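# Set the carton upright on the scale's weighing plate

## Task

Place the carton on the scale's weighing plate with the same face on top as it had at the start, resting on the plate alone, not held up by the robot or anything else; then switch suction off and move the tool away.

## Robot and tools

Robot: one arm with a suction cup as its only tool. There are no fingers and no second arm. Every motion command is written as a single row of 8 numbers.

Frame: the scene frame has its origin on the table surface directly under the arm's base. +z points up. Looking along +x, +y is to the left. Positions are in metres. The base may sit slightly tilted, and the reported position gets less accurate far from the base.

The cup point is the centre of the suction cup's rim when it touches nothing. The cup opens along the cup point's own +z axis, so to pick from above, that axis must point down. About 4 cm behind the rim the tool body and wrist camera stick out up to about 9 cm sideways. Leave room for them near the scale and other objects.

Row layout, always 8 numbers in this order: x, y, z, qw, qx, qy, qz, suction. The first three are an absolute target position for the cup point (end_effector_position), in metres, scene frame. The next four are an absolute target orientation (end_effector_quat_wxyz), w first, scene frame. The last is the suction command in [-1, 1]: above 0.01 means on, 0.01 or below means off. It stays as last set. Together the first seven numbers are a pose, not an offset. To hold an orientation, repeat the intended quaternion in every row; don't copy back a drifted value from the result.

Tools:
- execute_actions, argument actions (a list with zero or one item) and optional pictures (boolean). An empty list only reports the state. An item {"rows": [...], "steps": n} runs up to 15 control steps of 1/30 s. Each row is used for one step, and the last row repeats if rows run out. An item {"steps": n} without rows is a wait of up to 300 steps, counted from the previous result. A target more than 0.6 m away from the last reported position along any cup-point axis is refused, and nothing is sent.
- move, arguments target (one 8-number row) and optional speed in m/s (0.002 to 0.5, default 0.25; turning limited to twice that in rad/s). It drives the cup point in a straight line toward the target pose over 0.5 to 10 s. It stops at 10 s even if short. The suction value is applied at the start. It does not avoid obstacles, and the real motion can lag, stray or overshoot the speed, worst with the arm stretched out.
- wait, argument seconds (0 to 10). It sends nothing new and lets physics run.
- zoom_image, arguments camera ("cam_low" or "cam_wrist") and region [x0, y0, x1, y1] in pixels from the top-left corner, at most 504 by 504. Full images are 896x504.
- finished_scene, argument scene (the current scene's number). It ends the scene for good and reports success.

Control limits: at each step the commanded pose is clipped to within 70 mm and 16 degrees of the measured pose. Inverse kinematics puts position ahead of orientation. After an execute_actions call the arm only continues to the last clipped pose, so check the result and send the rest. Joints have speed and range limits; the elbow never fully straightens. The simulation keeps running while the operator is writing a reply.

Results: the state line gives the cup point pose, suction_measured (vacuum level) and part_present. part_present turns 1 at 0.50 and back to 0 below 0.45. A good seal on an airtight face reads 0.83 or more; near 0 means no seal. A line "Hand target" shows the pose the controller is driving toward. "pose unreachable" and HELD mark steps that the clearance check changed or blocked (the mount under the base counts as arm). A move result adds a "move:" line: done (at rest near target), off_target, moving, held or fault, plus limits such as paced (pose clipped) or held (some steps blocked, after which the arm may rush). It also gives the distance from the target. MOTOR HOT warns of heating from holding loads; an OVER-TEMPERATURE FAULT brakes the arm until it cools.

Gripping: switch suction on and press the whole 36 mm rim flat onto a smooth face of the carton, such as its top, away from edges, seams or holes. Under vacuum the cup shortens, so the held carton sits up to about 12 mm nearer the tool. Suction alone can lift a resting object. To release, lower the carton until the plate carries it, switch suction off, then rise at least 15 mm. If the cup seals on the table, turn suction off to free it.

Things to avoid: the arm is stiff. Pushing even slightly past contact with something firm, or touching fast, can cause a fault: 150 N external force, or a joint load limit (152 N m for waist, shoulder and elbow; 38 N m for the forearm roll, wrist pitch and wrist roll). A fault halts the arm for 10 s and drops the rest of the call. Approach the plate slowly and aim only just at contact. Do not drop, slam or flip the carton; keep its starting top face up. Do not knock the carton or scale off the table, which fails the task. Loose objects may be nudged by outside disturbances now and then, so check that the carton rests on the plate before finishing.

Each tool is called after "Emit:" as a command line: name --argument value for each argument, lists and objects as JSON in quotes; but a table of rows of numbers goes row by row, as --pt "numbers of a row", without its own name.

## Session

Emit:
execute_actions --actions '[]'

Scene clock: 0.00 s of 6600.00 s.
end_effector_position=(+0.5026, -0.0072, +0.3806) suction_measured=0.00 part_present=0 end_effector_quat_wxyz=(-0.006, +0.006, +1.000, +0.007)
Joint positions: [ 0.263  0.128  0.192 -0.002 -1.633 -0.266]
Joint velocities: [ 0.     0.002  0.    -0.     0.001  0.   ]
Hand target: +0.503, -0.007, +0.381; -0.006, +0.006, +1.000, +0.007

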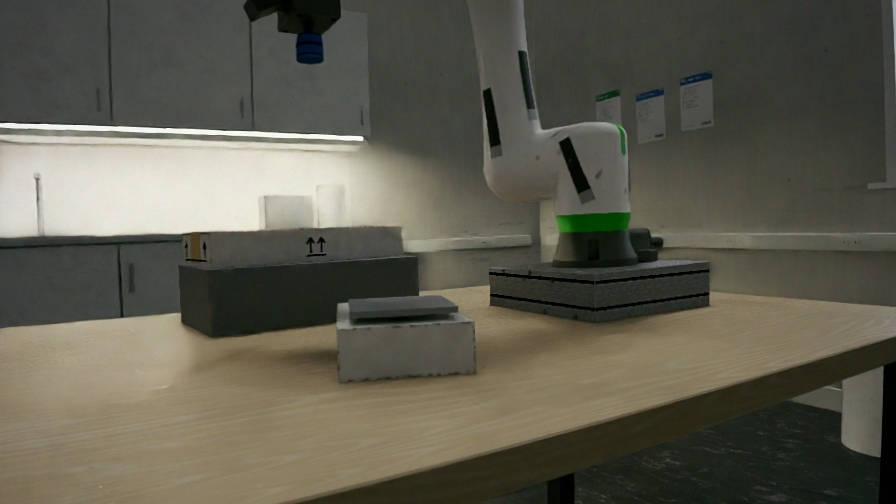

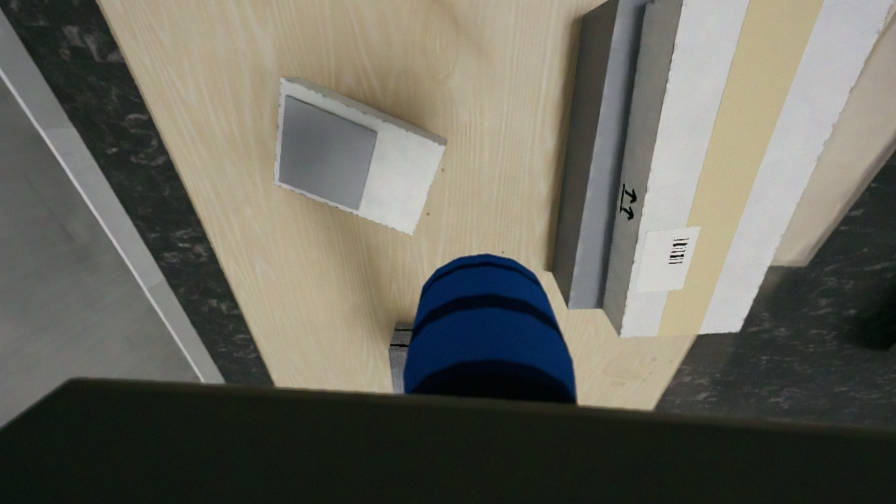

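Emit:
move --target '[0.5,-0.17,0.38,0,0,1,0,0]'

Emit:
move --target '[0.5,-0.17,0.25,0,0,1,0,0]'

Scene clock: 2.50 s of 6600.00 s.
end_effector_position=(+0.5001, -0.1696, +0.3801) suction_measured=0.00 part_present=0 end_effector_quat_wxyz=(+0.000, -0.000, +1.000, -0.000)
Joint positions: [-0.058  0.18   0.25   0.01  -1.628  0.067]
Joint velocities: [-0.001 -0.001 -0.    -0.    -0.001  0.001]
Hand target: +0.500, -0.170, +0.380; +0.000, +0.000, +1.000, -0.000
Off the commanded pose: 0.000 m, 0 deg.
move: done

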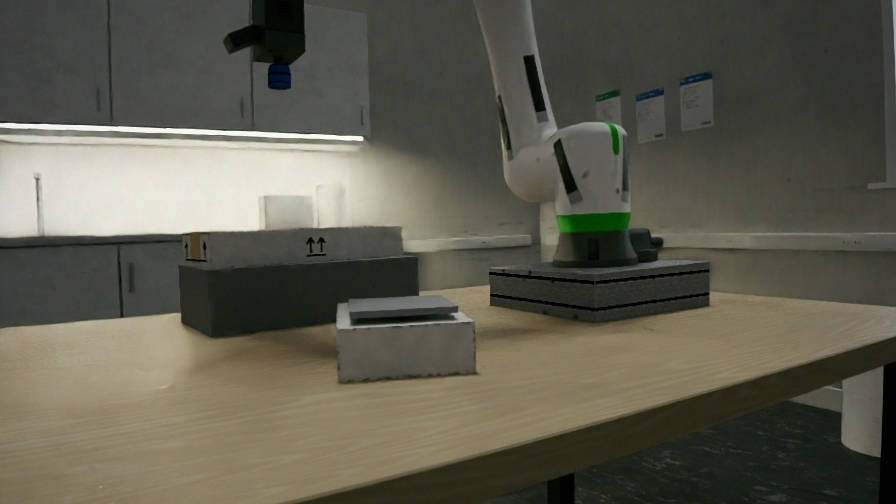

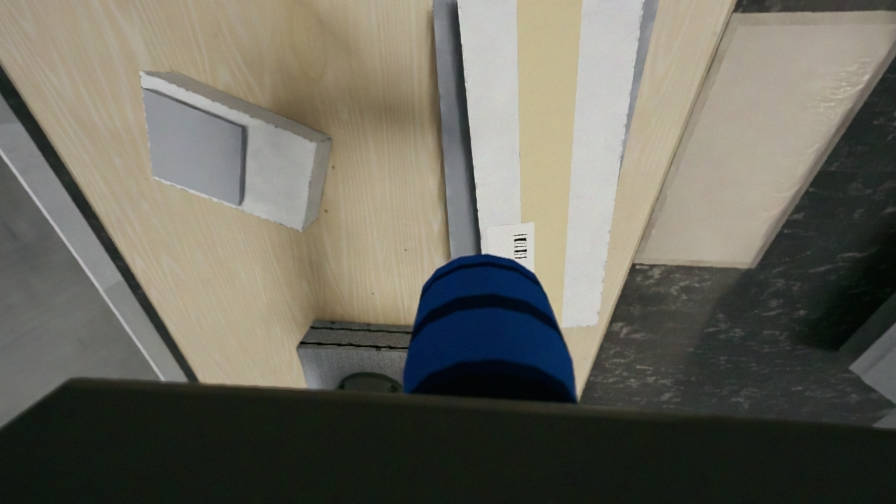

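Scene clock: 3.40 s of 6600.00 s.
end_effector_position=(+0.5003, -0.1701, +0.2501) suction_measured=0.00 part_present=0 end_effector_quat_wxyz=(+0.000, +0.000, +1.000, -0.000)
Joint positions: [-0.061  0.21  -0.018  0.01  -1.33   0.066]
Joint velocities: [-0.    -0.002 -0.001 -0.     0.001 -0.   ]
Hand target: +0.500, -0.170, +0.250; -0.000, +0.000, +1.000, -0.000
Off the commanded pose: 0.000 m, 0 deg.
move: done

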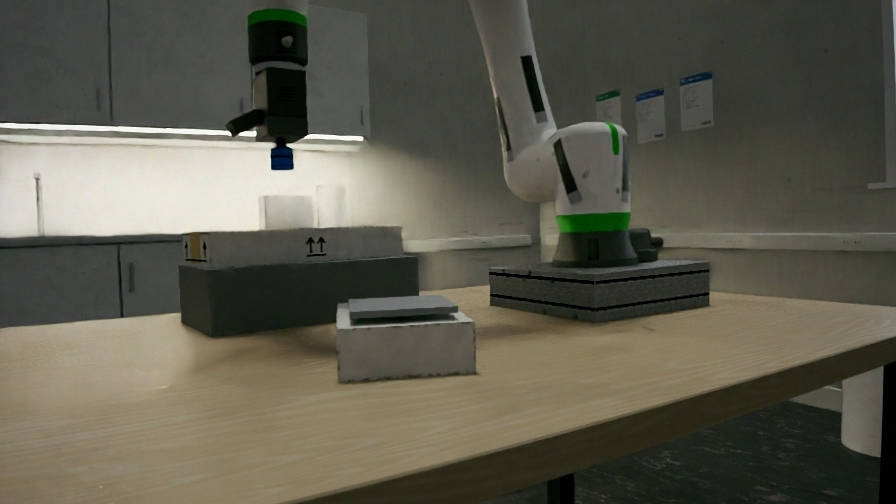

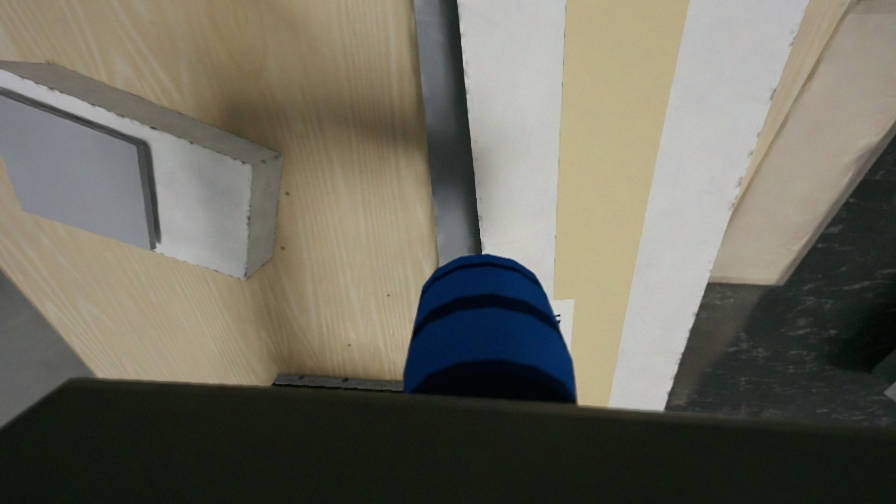

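Emit:
move --target '[0.44,-0.227,0.18,0,0,1,0,0]'

Scene clock: 5.73 s of 6600.00 s.
end_effector_position=(+0.4403, -0.2270, +0.1800) suction_measured=0.00 part_present=0 end_effector_quat_wxyz=(+0.000, +0.000, +1.000, -0.000)
Joint positions: [-0.195  0.185 -0.22   0.009 -1.152  0.199]
Joint velocities: [-0.001  0.001 -0.002 -0.    -0.     0.001]
Hand target: +0.440, -0.227, +0.180; +0.000, +0.000, +1.000, -0.000
Off the commanded pose: 0.000 m, 0 deg.
move: done

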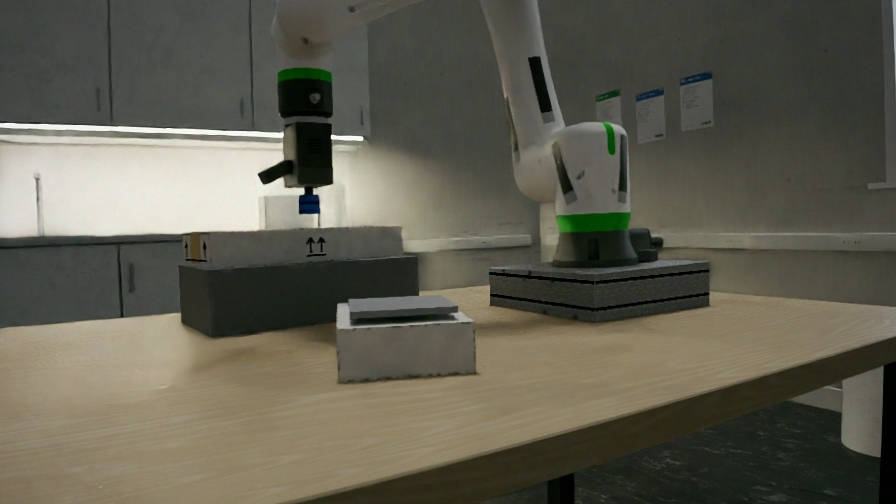

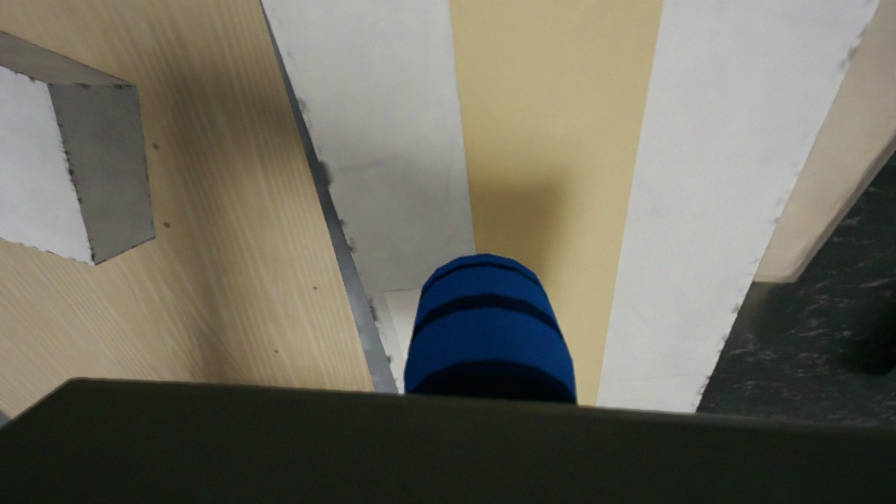

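Emit:
move --target '[0.44,-0.248,0.165,0,0,1,0,0]'

Emit:
move --target '[0.44,-0.248,0.15,0,0,1,0,1]' --speed 0.02

Scene clock: 8.00 s of 6600.00 s.
end_effector_position=(+0.4401, -0.2480, +0.1651) suction_measured=0.00 part_present=0 end_effector_quat_wxyz=(+0.000, +0.000, +1.000, -0.000)
Joint positions: [-0.238  0.224 -0.21   0.008 -1.123  0.243]
Joint velocities: [-0.    -0.001 -0.001 -0.001 -0.     0.   ]
Hand target: +0.440, -0.248, +0.165; +0.000, +0.000, +1.000, -0.000
Off the commanded pose: 0.000 m, 0 deg.
move: done

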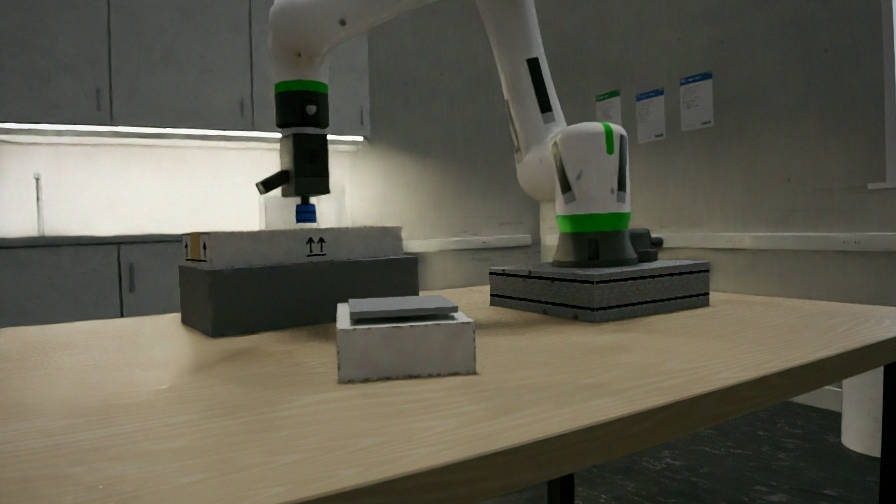

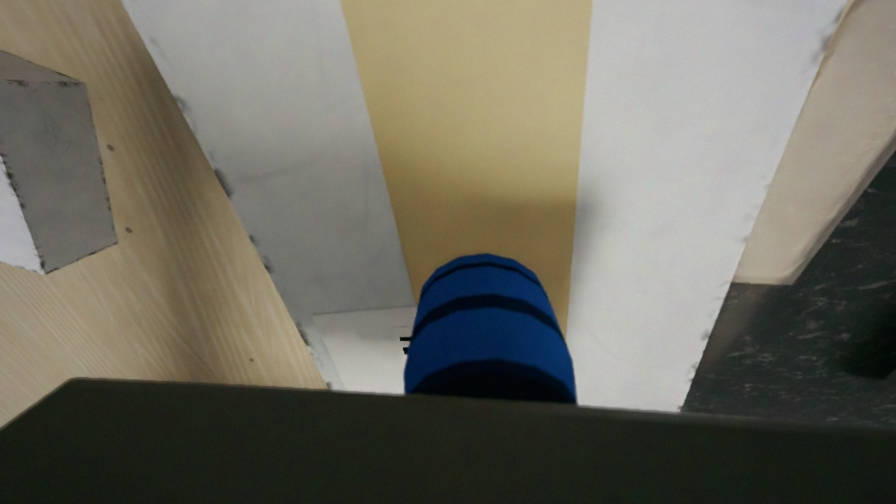

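Scene clock: 8.97 s of 6600.00 s.
end_effector_position=(+0.4400, -0.2480, +0.1500) suction_measured=0.94 part_present=1 end_effector_quat_wxyz=(-0.000, +0.000, +1.000, +0.000)
Joint positions: [-0.239  0.241 -0.228  0.008 -1.088  0.243]
Joint velocities: [ 0.001 -0.001 -0.     0.002 -0.    -0.   ]
Hand target: +0.440, -0.248, +0.150; -0.000, +0.000, +1.000, -0.000
Off the commanded pose: 0.000 m, 0 deg.
move: done

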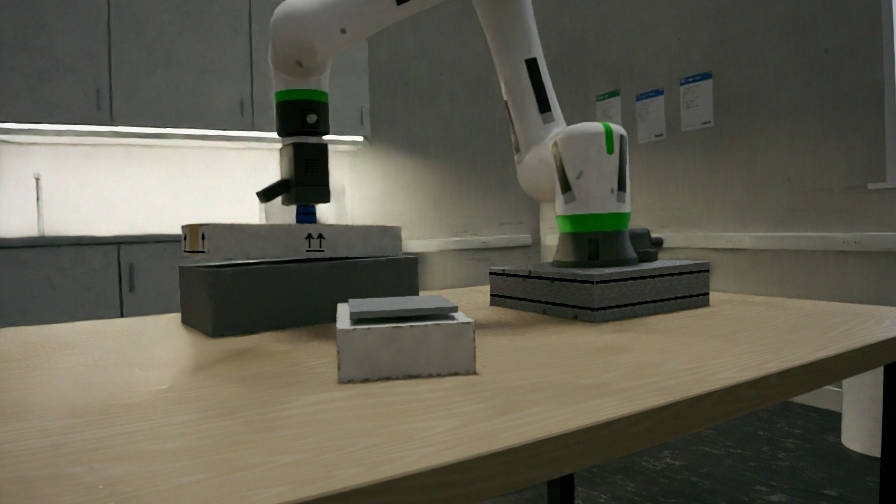

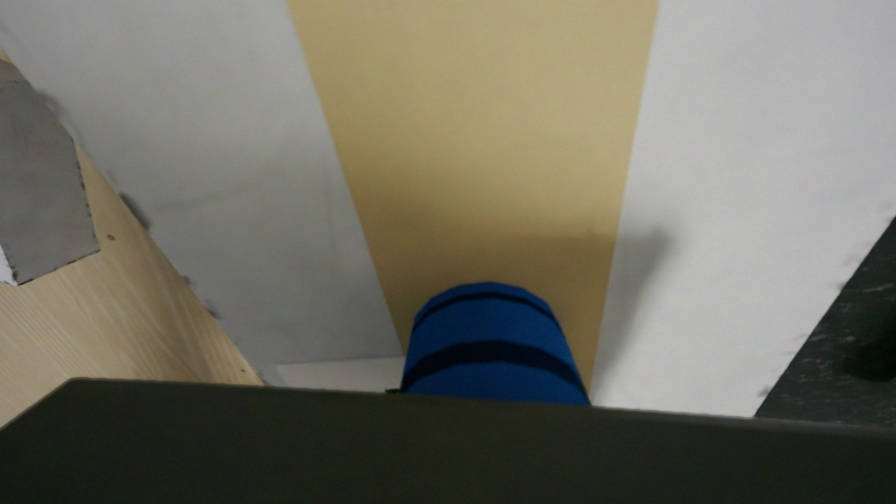

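Heavy at the -x end; regrip.

Emit:
move --target '[0.44,-0.248,0.143,0,0,1,0,1]' --speed 0.02

Emit:
move --target '[0.44,-0.248,0.17,0,0,1,0,0]' --speed 0.03

Emit:
move --target '[0.37,-0.256,0.165,0,0,1,0,0]'

Emit:
move --target '[0.37,-0.256,0.15,0,0,1,0,1]' --speed 0.02

Emit:
move --target '[0.37,-0.256,0.16,0,0,1,0,1]' --speed 0.02

Scene clock: 12.40 s of 6600.00 s.
end_effector_position=(+0.4401, -0.2481, +0.1432) suction_measured=0.94 part_present=1 end_effector_quat_wxyz=(+0.000, -0.000, +1.000, -0.000)
Joint positions: [-0.239  0.249 -0.236  0.009 -1.072  0.243]
Joint velocities: [-0. -0.  0.  0. -0. -0.]
Hand target: +0.440, -0.248, +0.143; -0.000, +0.000, +1.000, -0.000
Off the commanded pose: 0.000 m, 0 deg.
move: done

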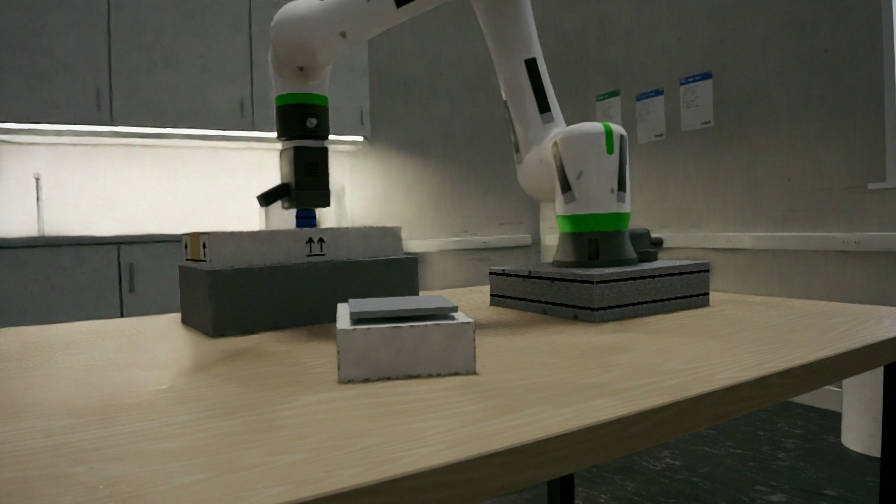

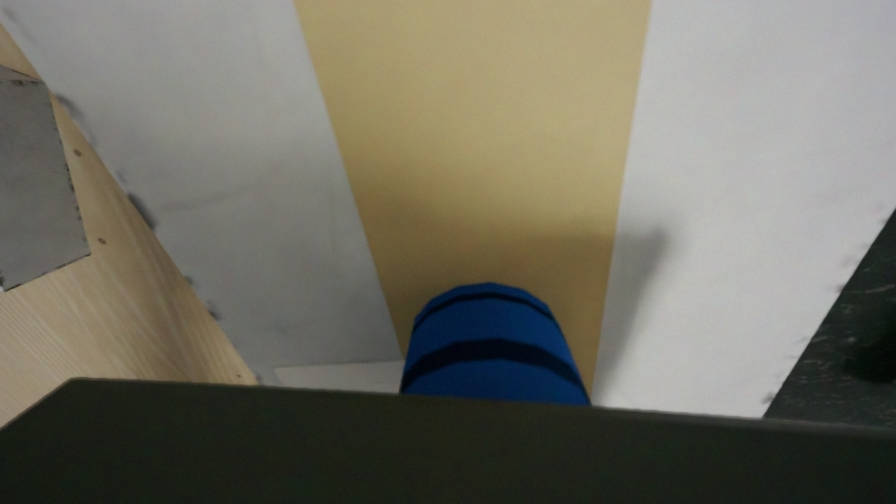

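Scene clock: 13.53 s of 6600.00 s.
end_effector_position=(+0.4399, -0.2480, +0.1700) suction_measured=0.00 part_present=0 end_effector_quat_wxyz=(+0.000, -0.000, +1.000, +0.000)
Joint positions: [-0.238  0.218 -0.204  0.008 -1.134  0.243]
Joint velocities: [ 0.001 -0.001  0.001  0.     0.     0.   ]
Hand target: +0.440, -0.248, +0.170; +0.000, -0.000, +1.000, +0.000
Off the commanded pose: 0.000 m, 0 deg.
move: done

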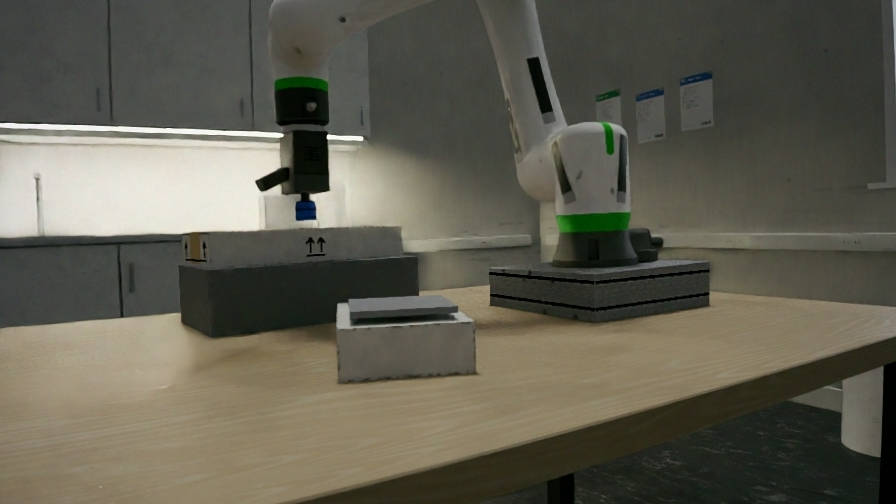

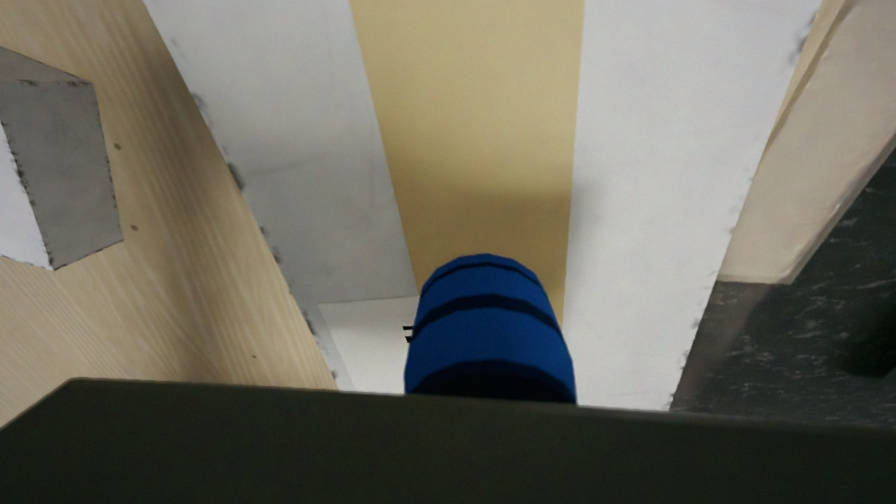

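Scene clock: 14.27 s of 6600.00 s.
end_effector_position=(+0.3701, -0.2559, +0.1648) suction_measured=0.00 part_present=0 end_effector_quat_wxyz=(+0.000, +0.000, +1.000, -0.000)
Joint positions: [-0.297  0.093 -0.365  0.008 -1.098  0.302]
Joint velocities: [-0.     0.    -0.001 -0.     0.    -0.   ]
Hand target: +0.370, -0.256, +0.165; +0.000, +0.000, +1.000, -0.000
Off the commanded pose: 0.000 m, 0 deg.
move: done

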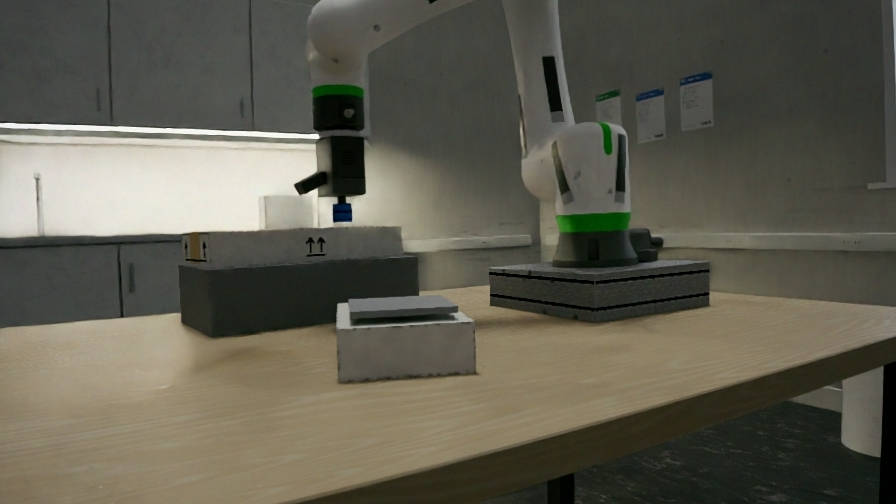

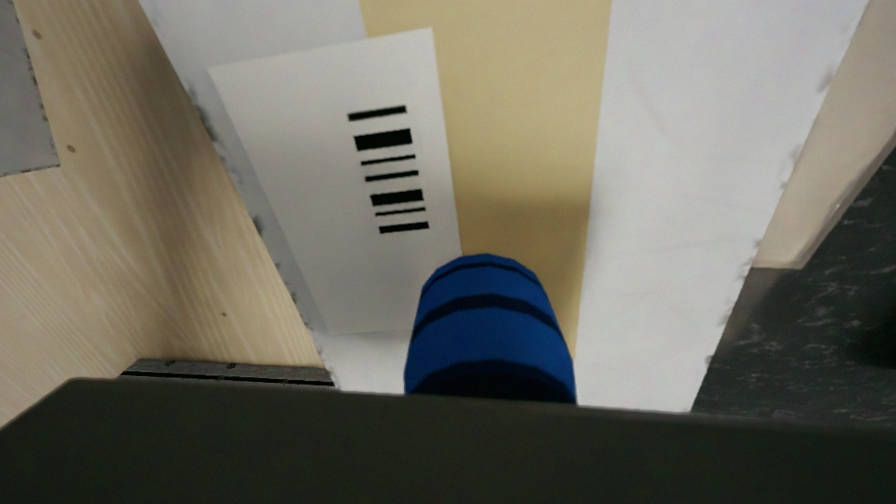

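Scene clock: 15.23 s of 6600.00 s.
end_effector_position=(+0.3700, -0.2560, +0.1500) suction_measured=0.93 part_present=1 end_effector_quat_wxyz=(-0.000, +0.000, +1.000, +0.000)
Joint positions: [-0.298  0.111 -0.384  0.008 -1.062  0.302]
Joint velocities: [-0.    -0.    -0.001  0.    -0.001  0.001]
Hand target: +0.370, -0.256, +0.150; -0.000, +0.000, +1.000, -0.000
Off the commanded pose: 0.000 m, 0 deg.
move: done

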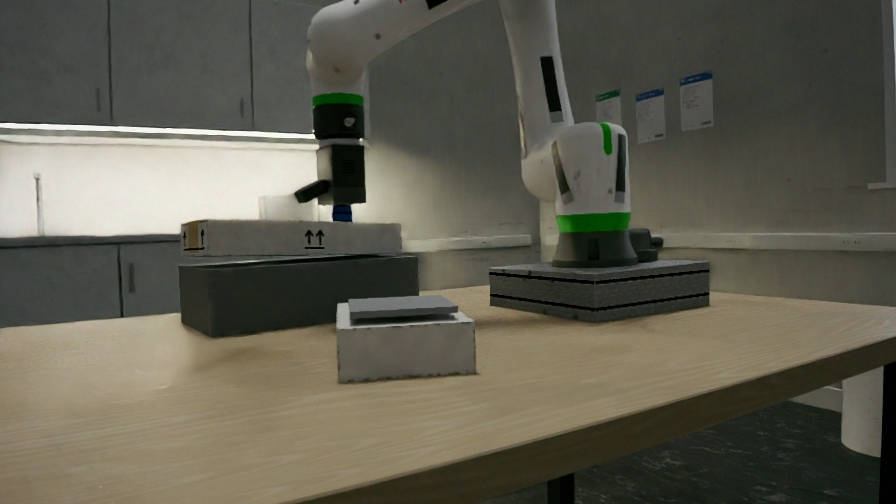

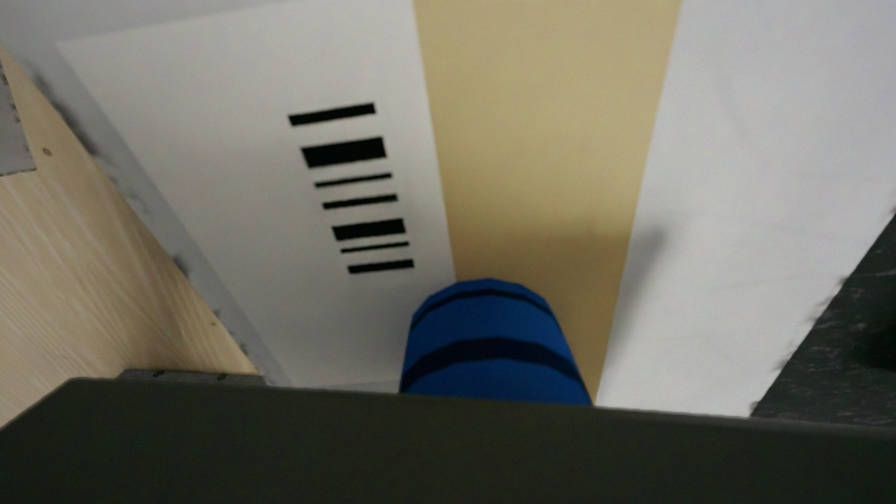

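Scene clock: 15.97 s of 6600.00 s.
end_effector_position=(+0.3700, -0.2560, +0.1600) suction_measured=0.94 part_present=1 end_effector_quat_wxyz=(+0.000, -0.000, +1.000, -0.000)
Joint positions: [-0.298  0.098 -0.371  0.008 -1.087  0.303]
Joint velocities: [ 0.001 -0.     0.     0.    -0.     0.   ]
Hand target: +0.370, -0.256, +0.160; +0.000, -0.000, +1.000, +0.000
Off the commanded pose: 0.000 m, 0 deg.
move: done

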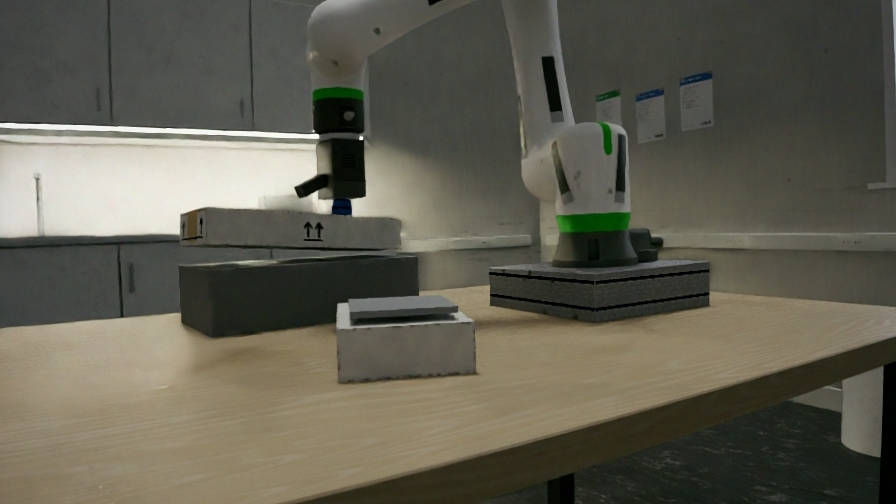

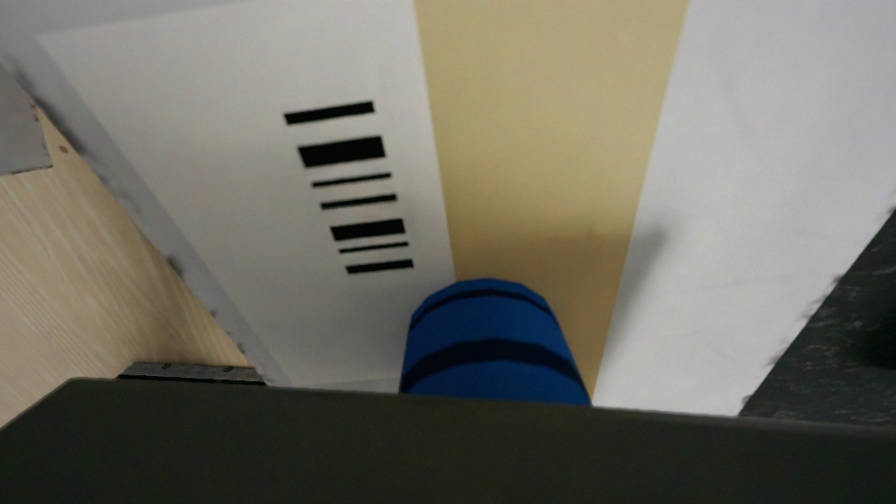

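Emit:
move --target '[0.47,0.16,0.165,0,0.22,0.975,0,1]' --speed 0.1

Scene clock: 22.30 s of 6600.00 s.
end_effector_position=(+0.4697, +0.1594, +0.1652) suction_measured=0.94 part_present=1 end_effector_quat_wxyz=(-0.001, +0.220, +0.975, +0.000)
Joint positions: [ 0.612  0.215 -0.233  0.015 -1.121 -1.055]
Joint velocities: [-0.     0.001 -0.002  0.    -0.001 -0.   ]
Hand target: +0.470, +0.159, +0.165; -0.001, +0.220, +0.975, +0.000
Off the commanded pose: 0.001 m, 0 deg.
move: done

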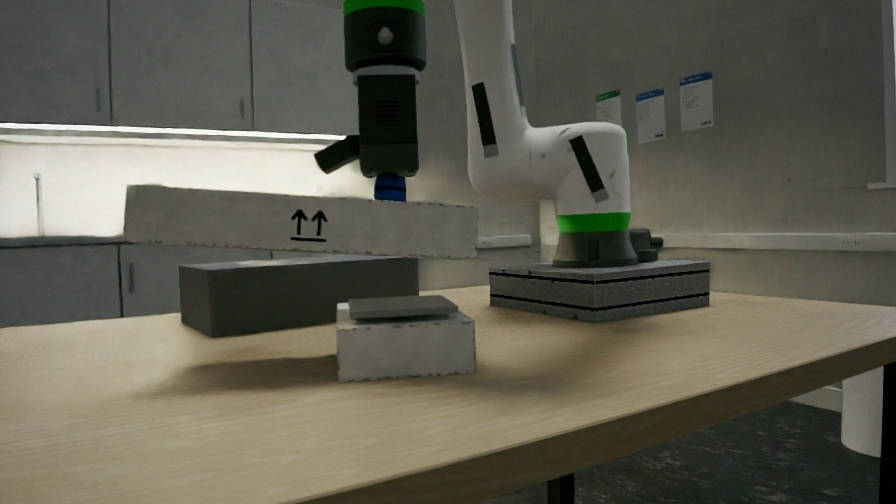

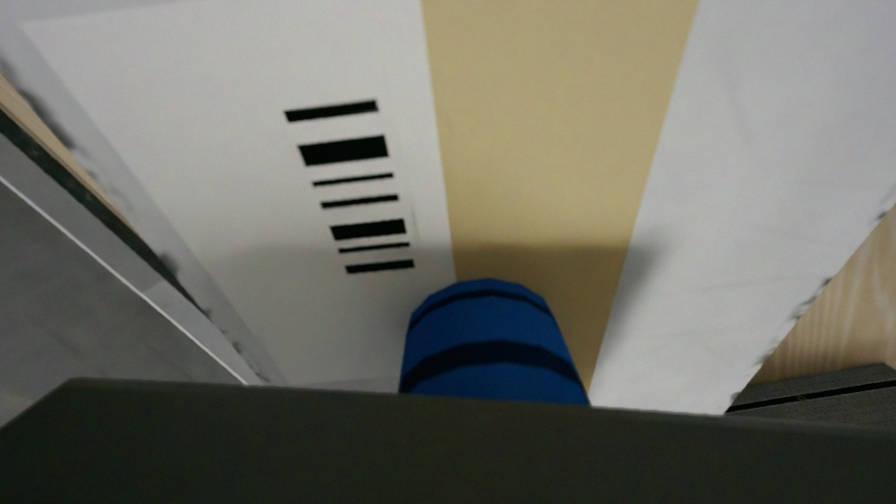

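Emit:
move --target '[0.485,0.16,0.122,0,0.22,0.975,0,1]' --speed 0.03

Scene clock: 24.83 s of 6600.00 s.
end_effector_position=(+0.4851, +0.1600, +0.1220) suction_measured=0.94 part_present=1 end_effector_quat_wxyz=(+0.000, +0.220, +0.975, -0.000)
Joint positions: [ 0.595  0.299 -0.24   0.018 -1.028 -1.041]
Joint velocities: [ 0.     0.002 -0.001  0.    -0.    -0.   ]
Hand target: +0.485, +0.160, +0.122; +0.000, +0.220, +0.975, -0.000
Off the commanded pose: 0.000 m, 0 deg.
move: done

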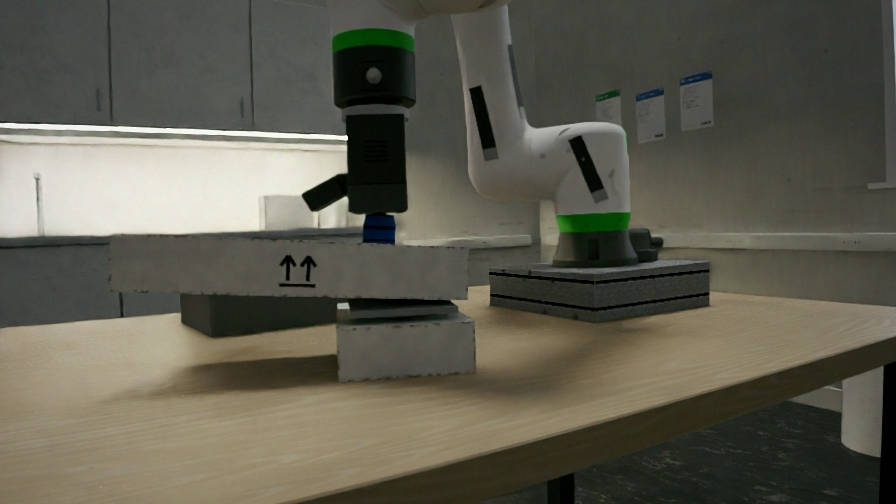

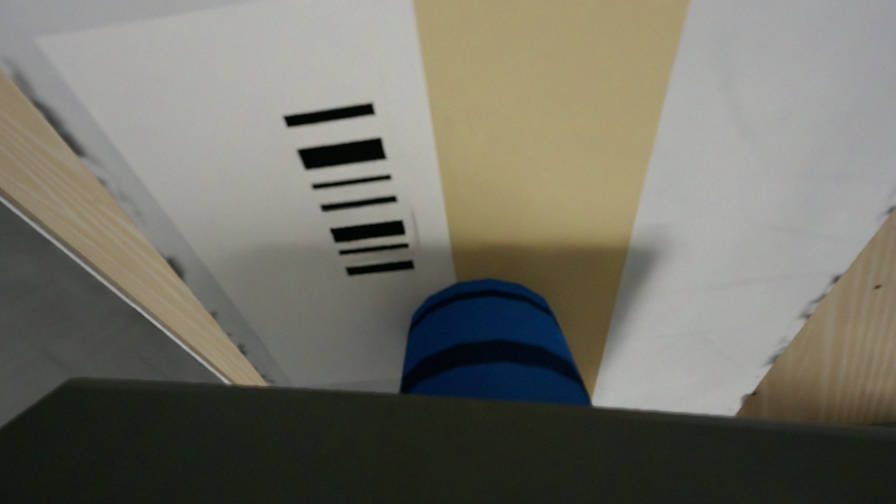

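Emit:
move --target '[0.485,0.16,0.111,0,0.22,0.975,0,1]' --speed 0.015

Emit:
move --target '[0.485,0.16,0.22,0,0.22,0.975,0,0]' --speed 0.06

Scene clock: 27.57 s of 6600.00 s.
end_effector_position=(+0.4852, +0.1601, +0.1114) suction_measured=0.94 part_present=1 end_effector_quat_wxyz=(+0.000, +0.220, +0.975, +0.000)
Joint positions: [ 0.595  0.313 -0.25   0.019 -1.003 -1.041]
Joint velocities: [-0.     0.002 -0.001 -0.     0.     0.001]
Hand target: +0.485, +0.160, +0.111; +0.000, +0.220, +0.975, -0.000
Off the commanded pose: 0.000 m, 0 deg.
move: done

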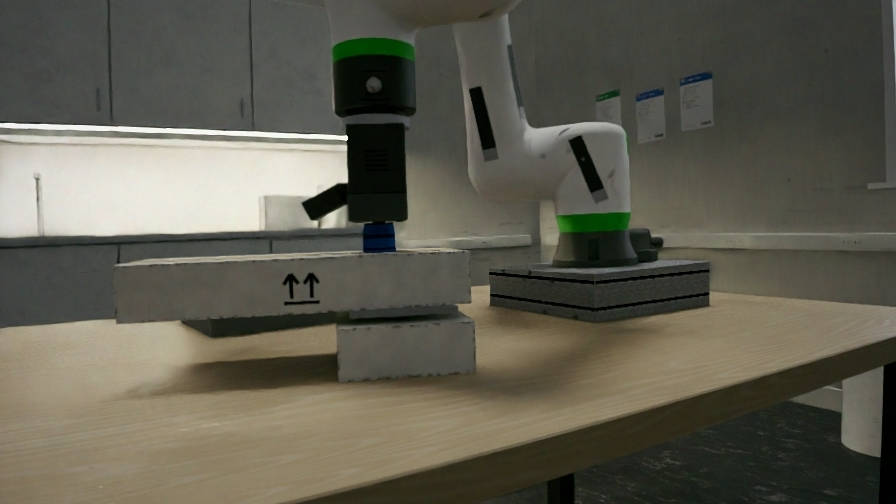

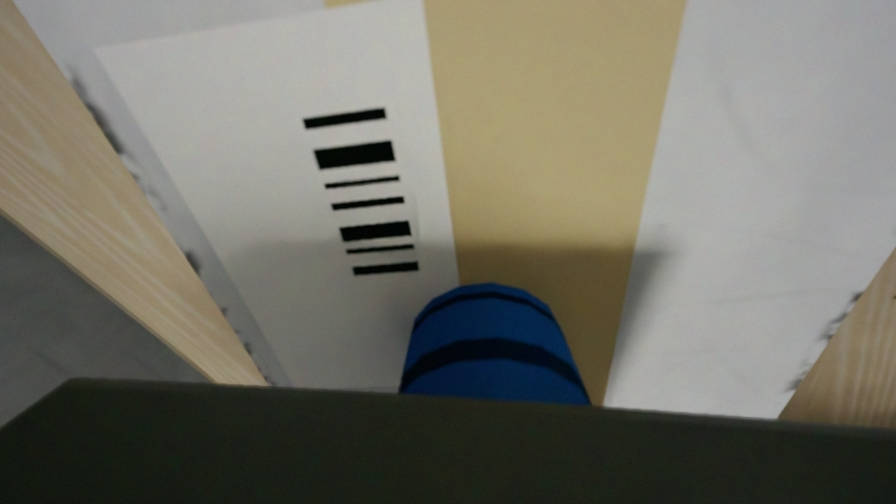

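Scene clock: 29.67 s of 6600.00 s.
end_effector_position=(+0.4847, +0.1599, +0.2200) suction_measured=0.00 part_present=0 end_effector_quat_wxyz=(-0.000, +0.220, +0.976, +0.000)
Joint positions: [ 0.599  0.197 -0.117  0.016 -1.253 -1.039]
Joint velocities: [-0.    -0.001  0.003  0.    -0.    -0.   ]
Hand target: +0.485, +0.160, +0.220; -0.000, +0.220, +0.976, +0.000
Off the commanded pose: 0.000 m, 0 deg.
move: done

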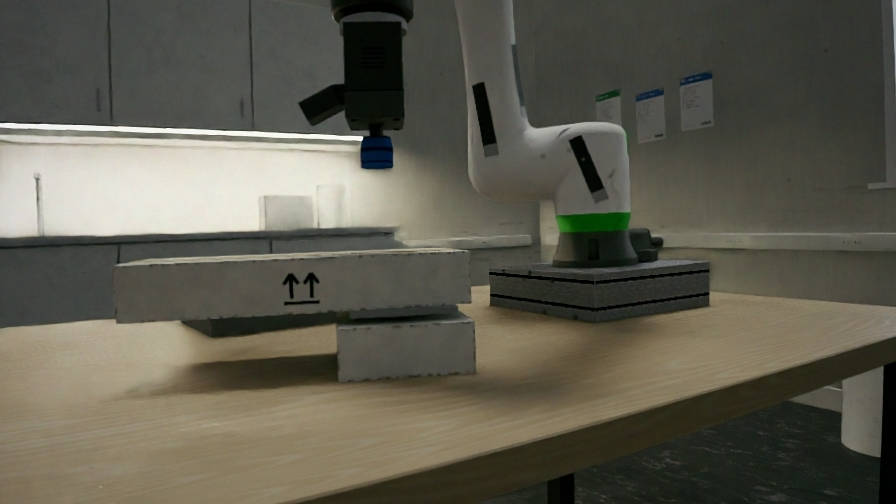

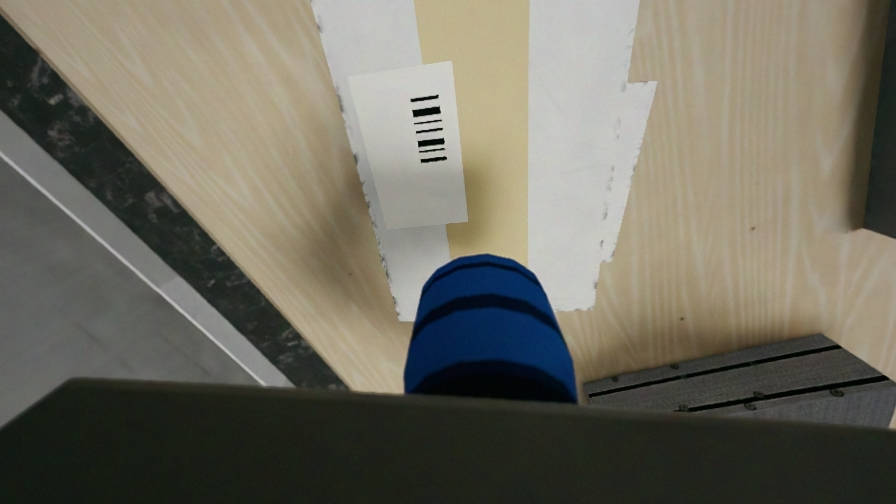

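Emit:
finished_scene --scene 1

The scene is finished: the task was done.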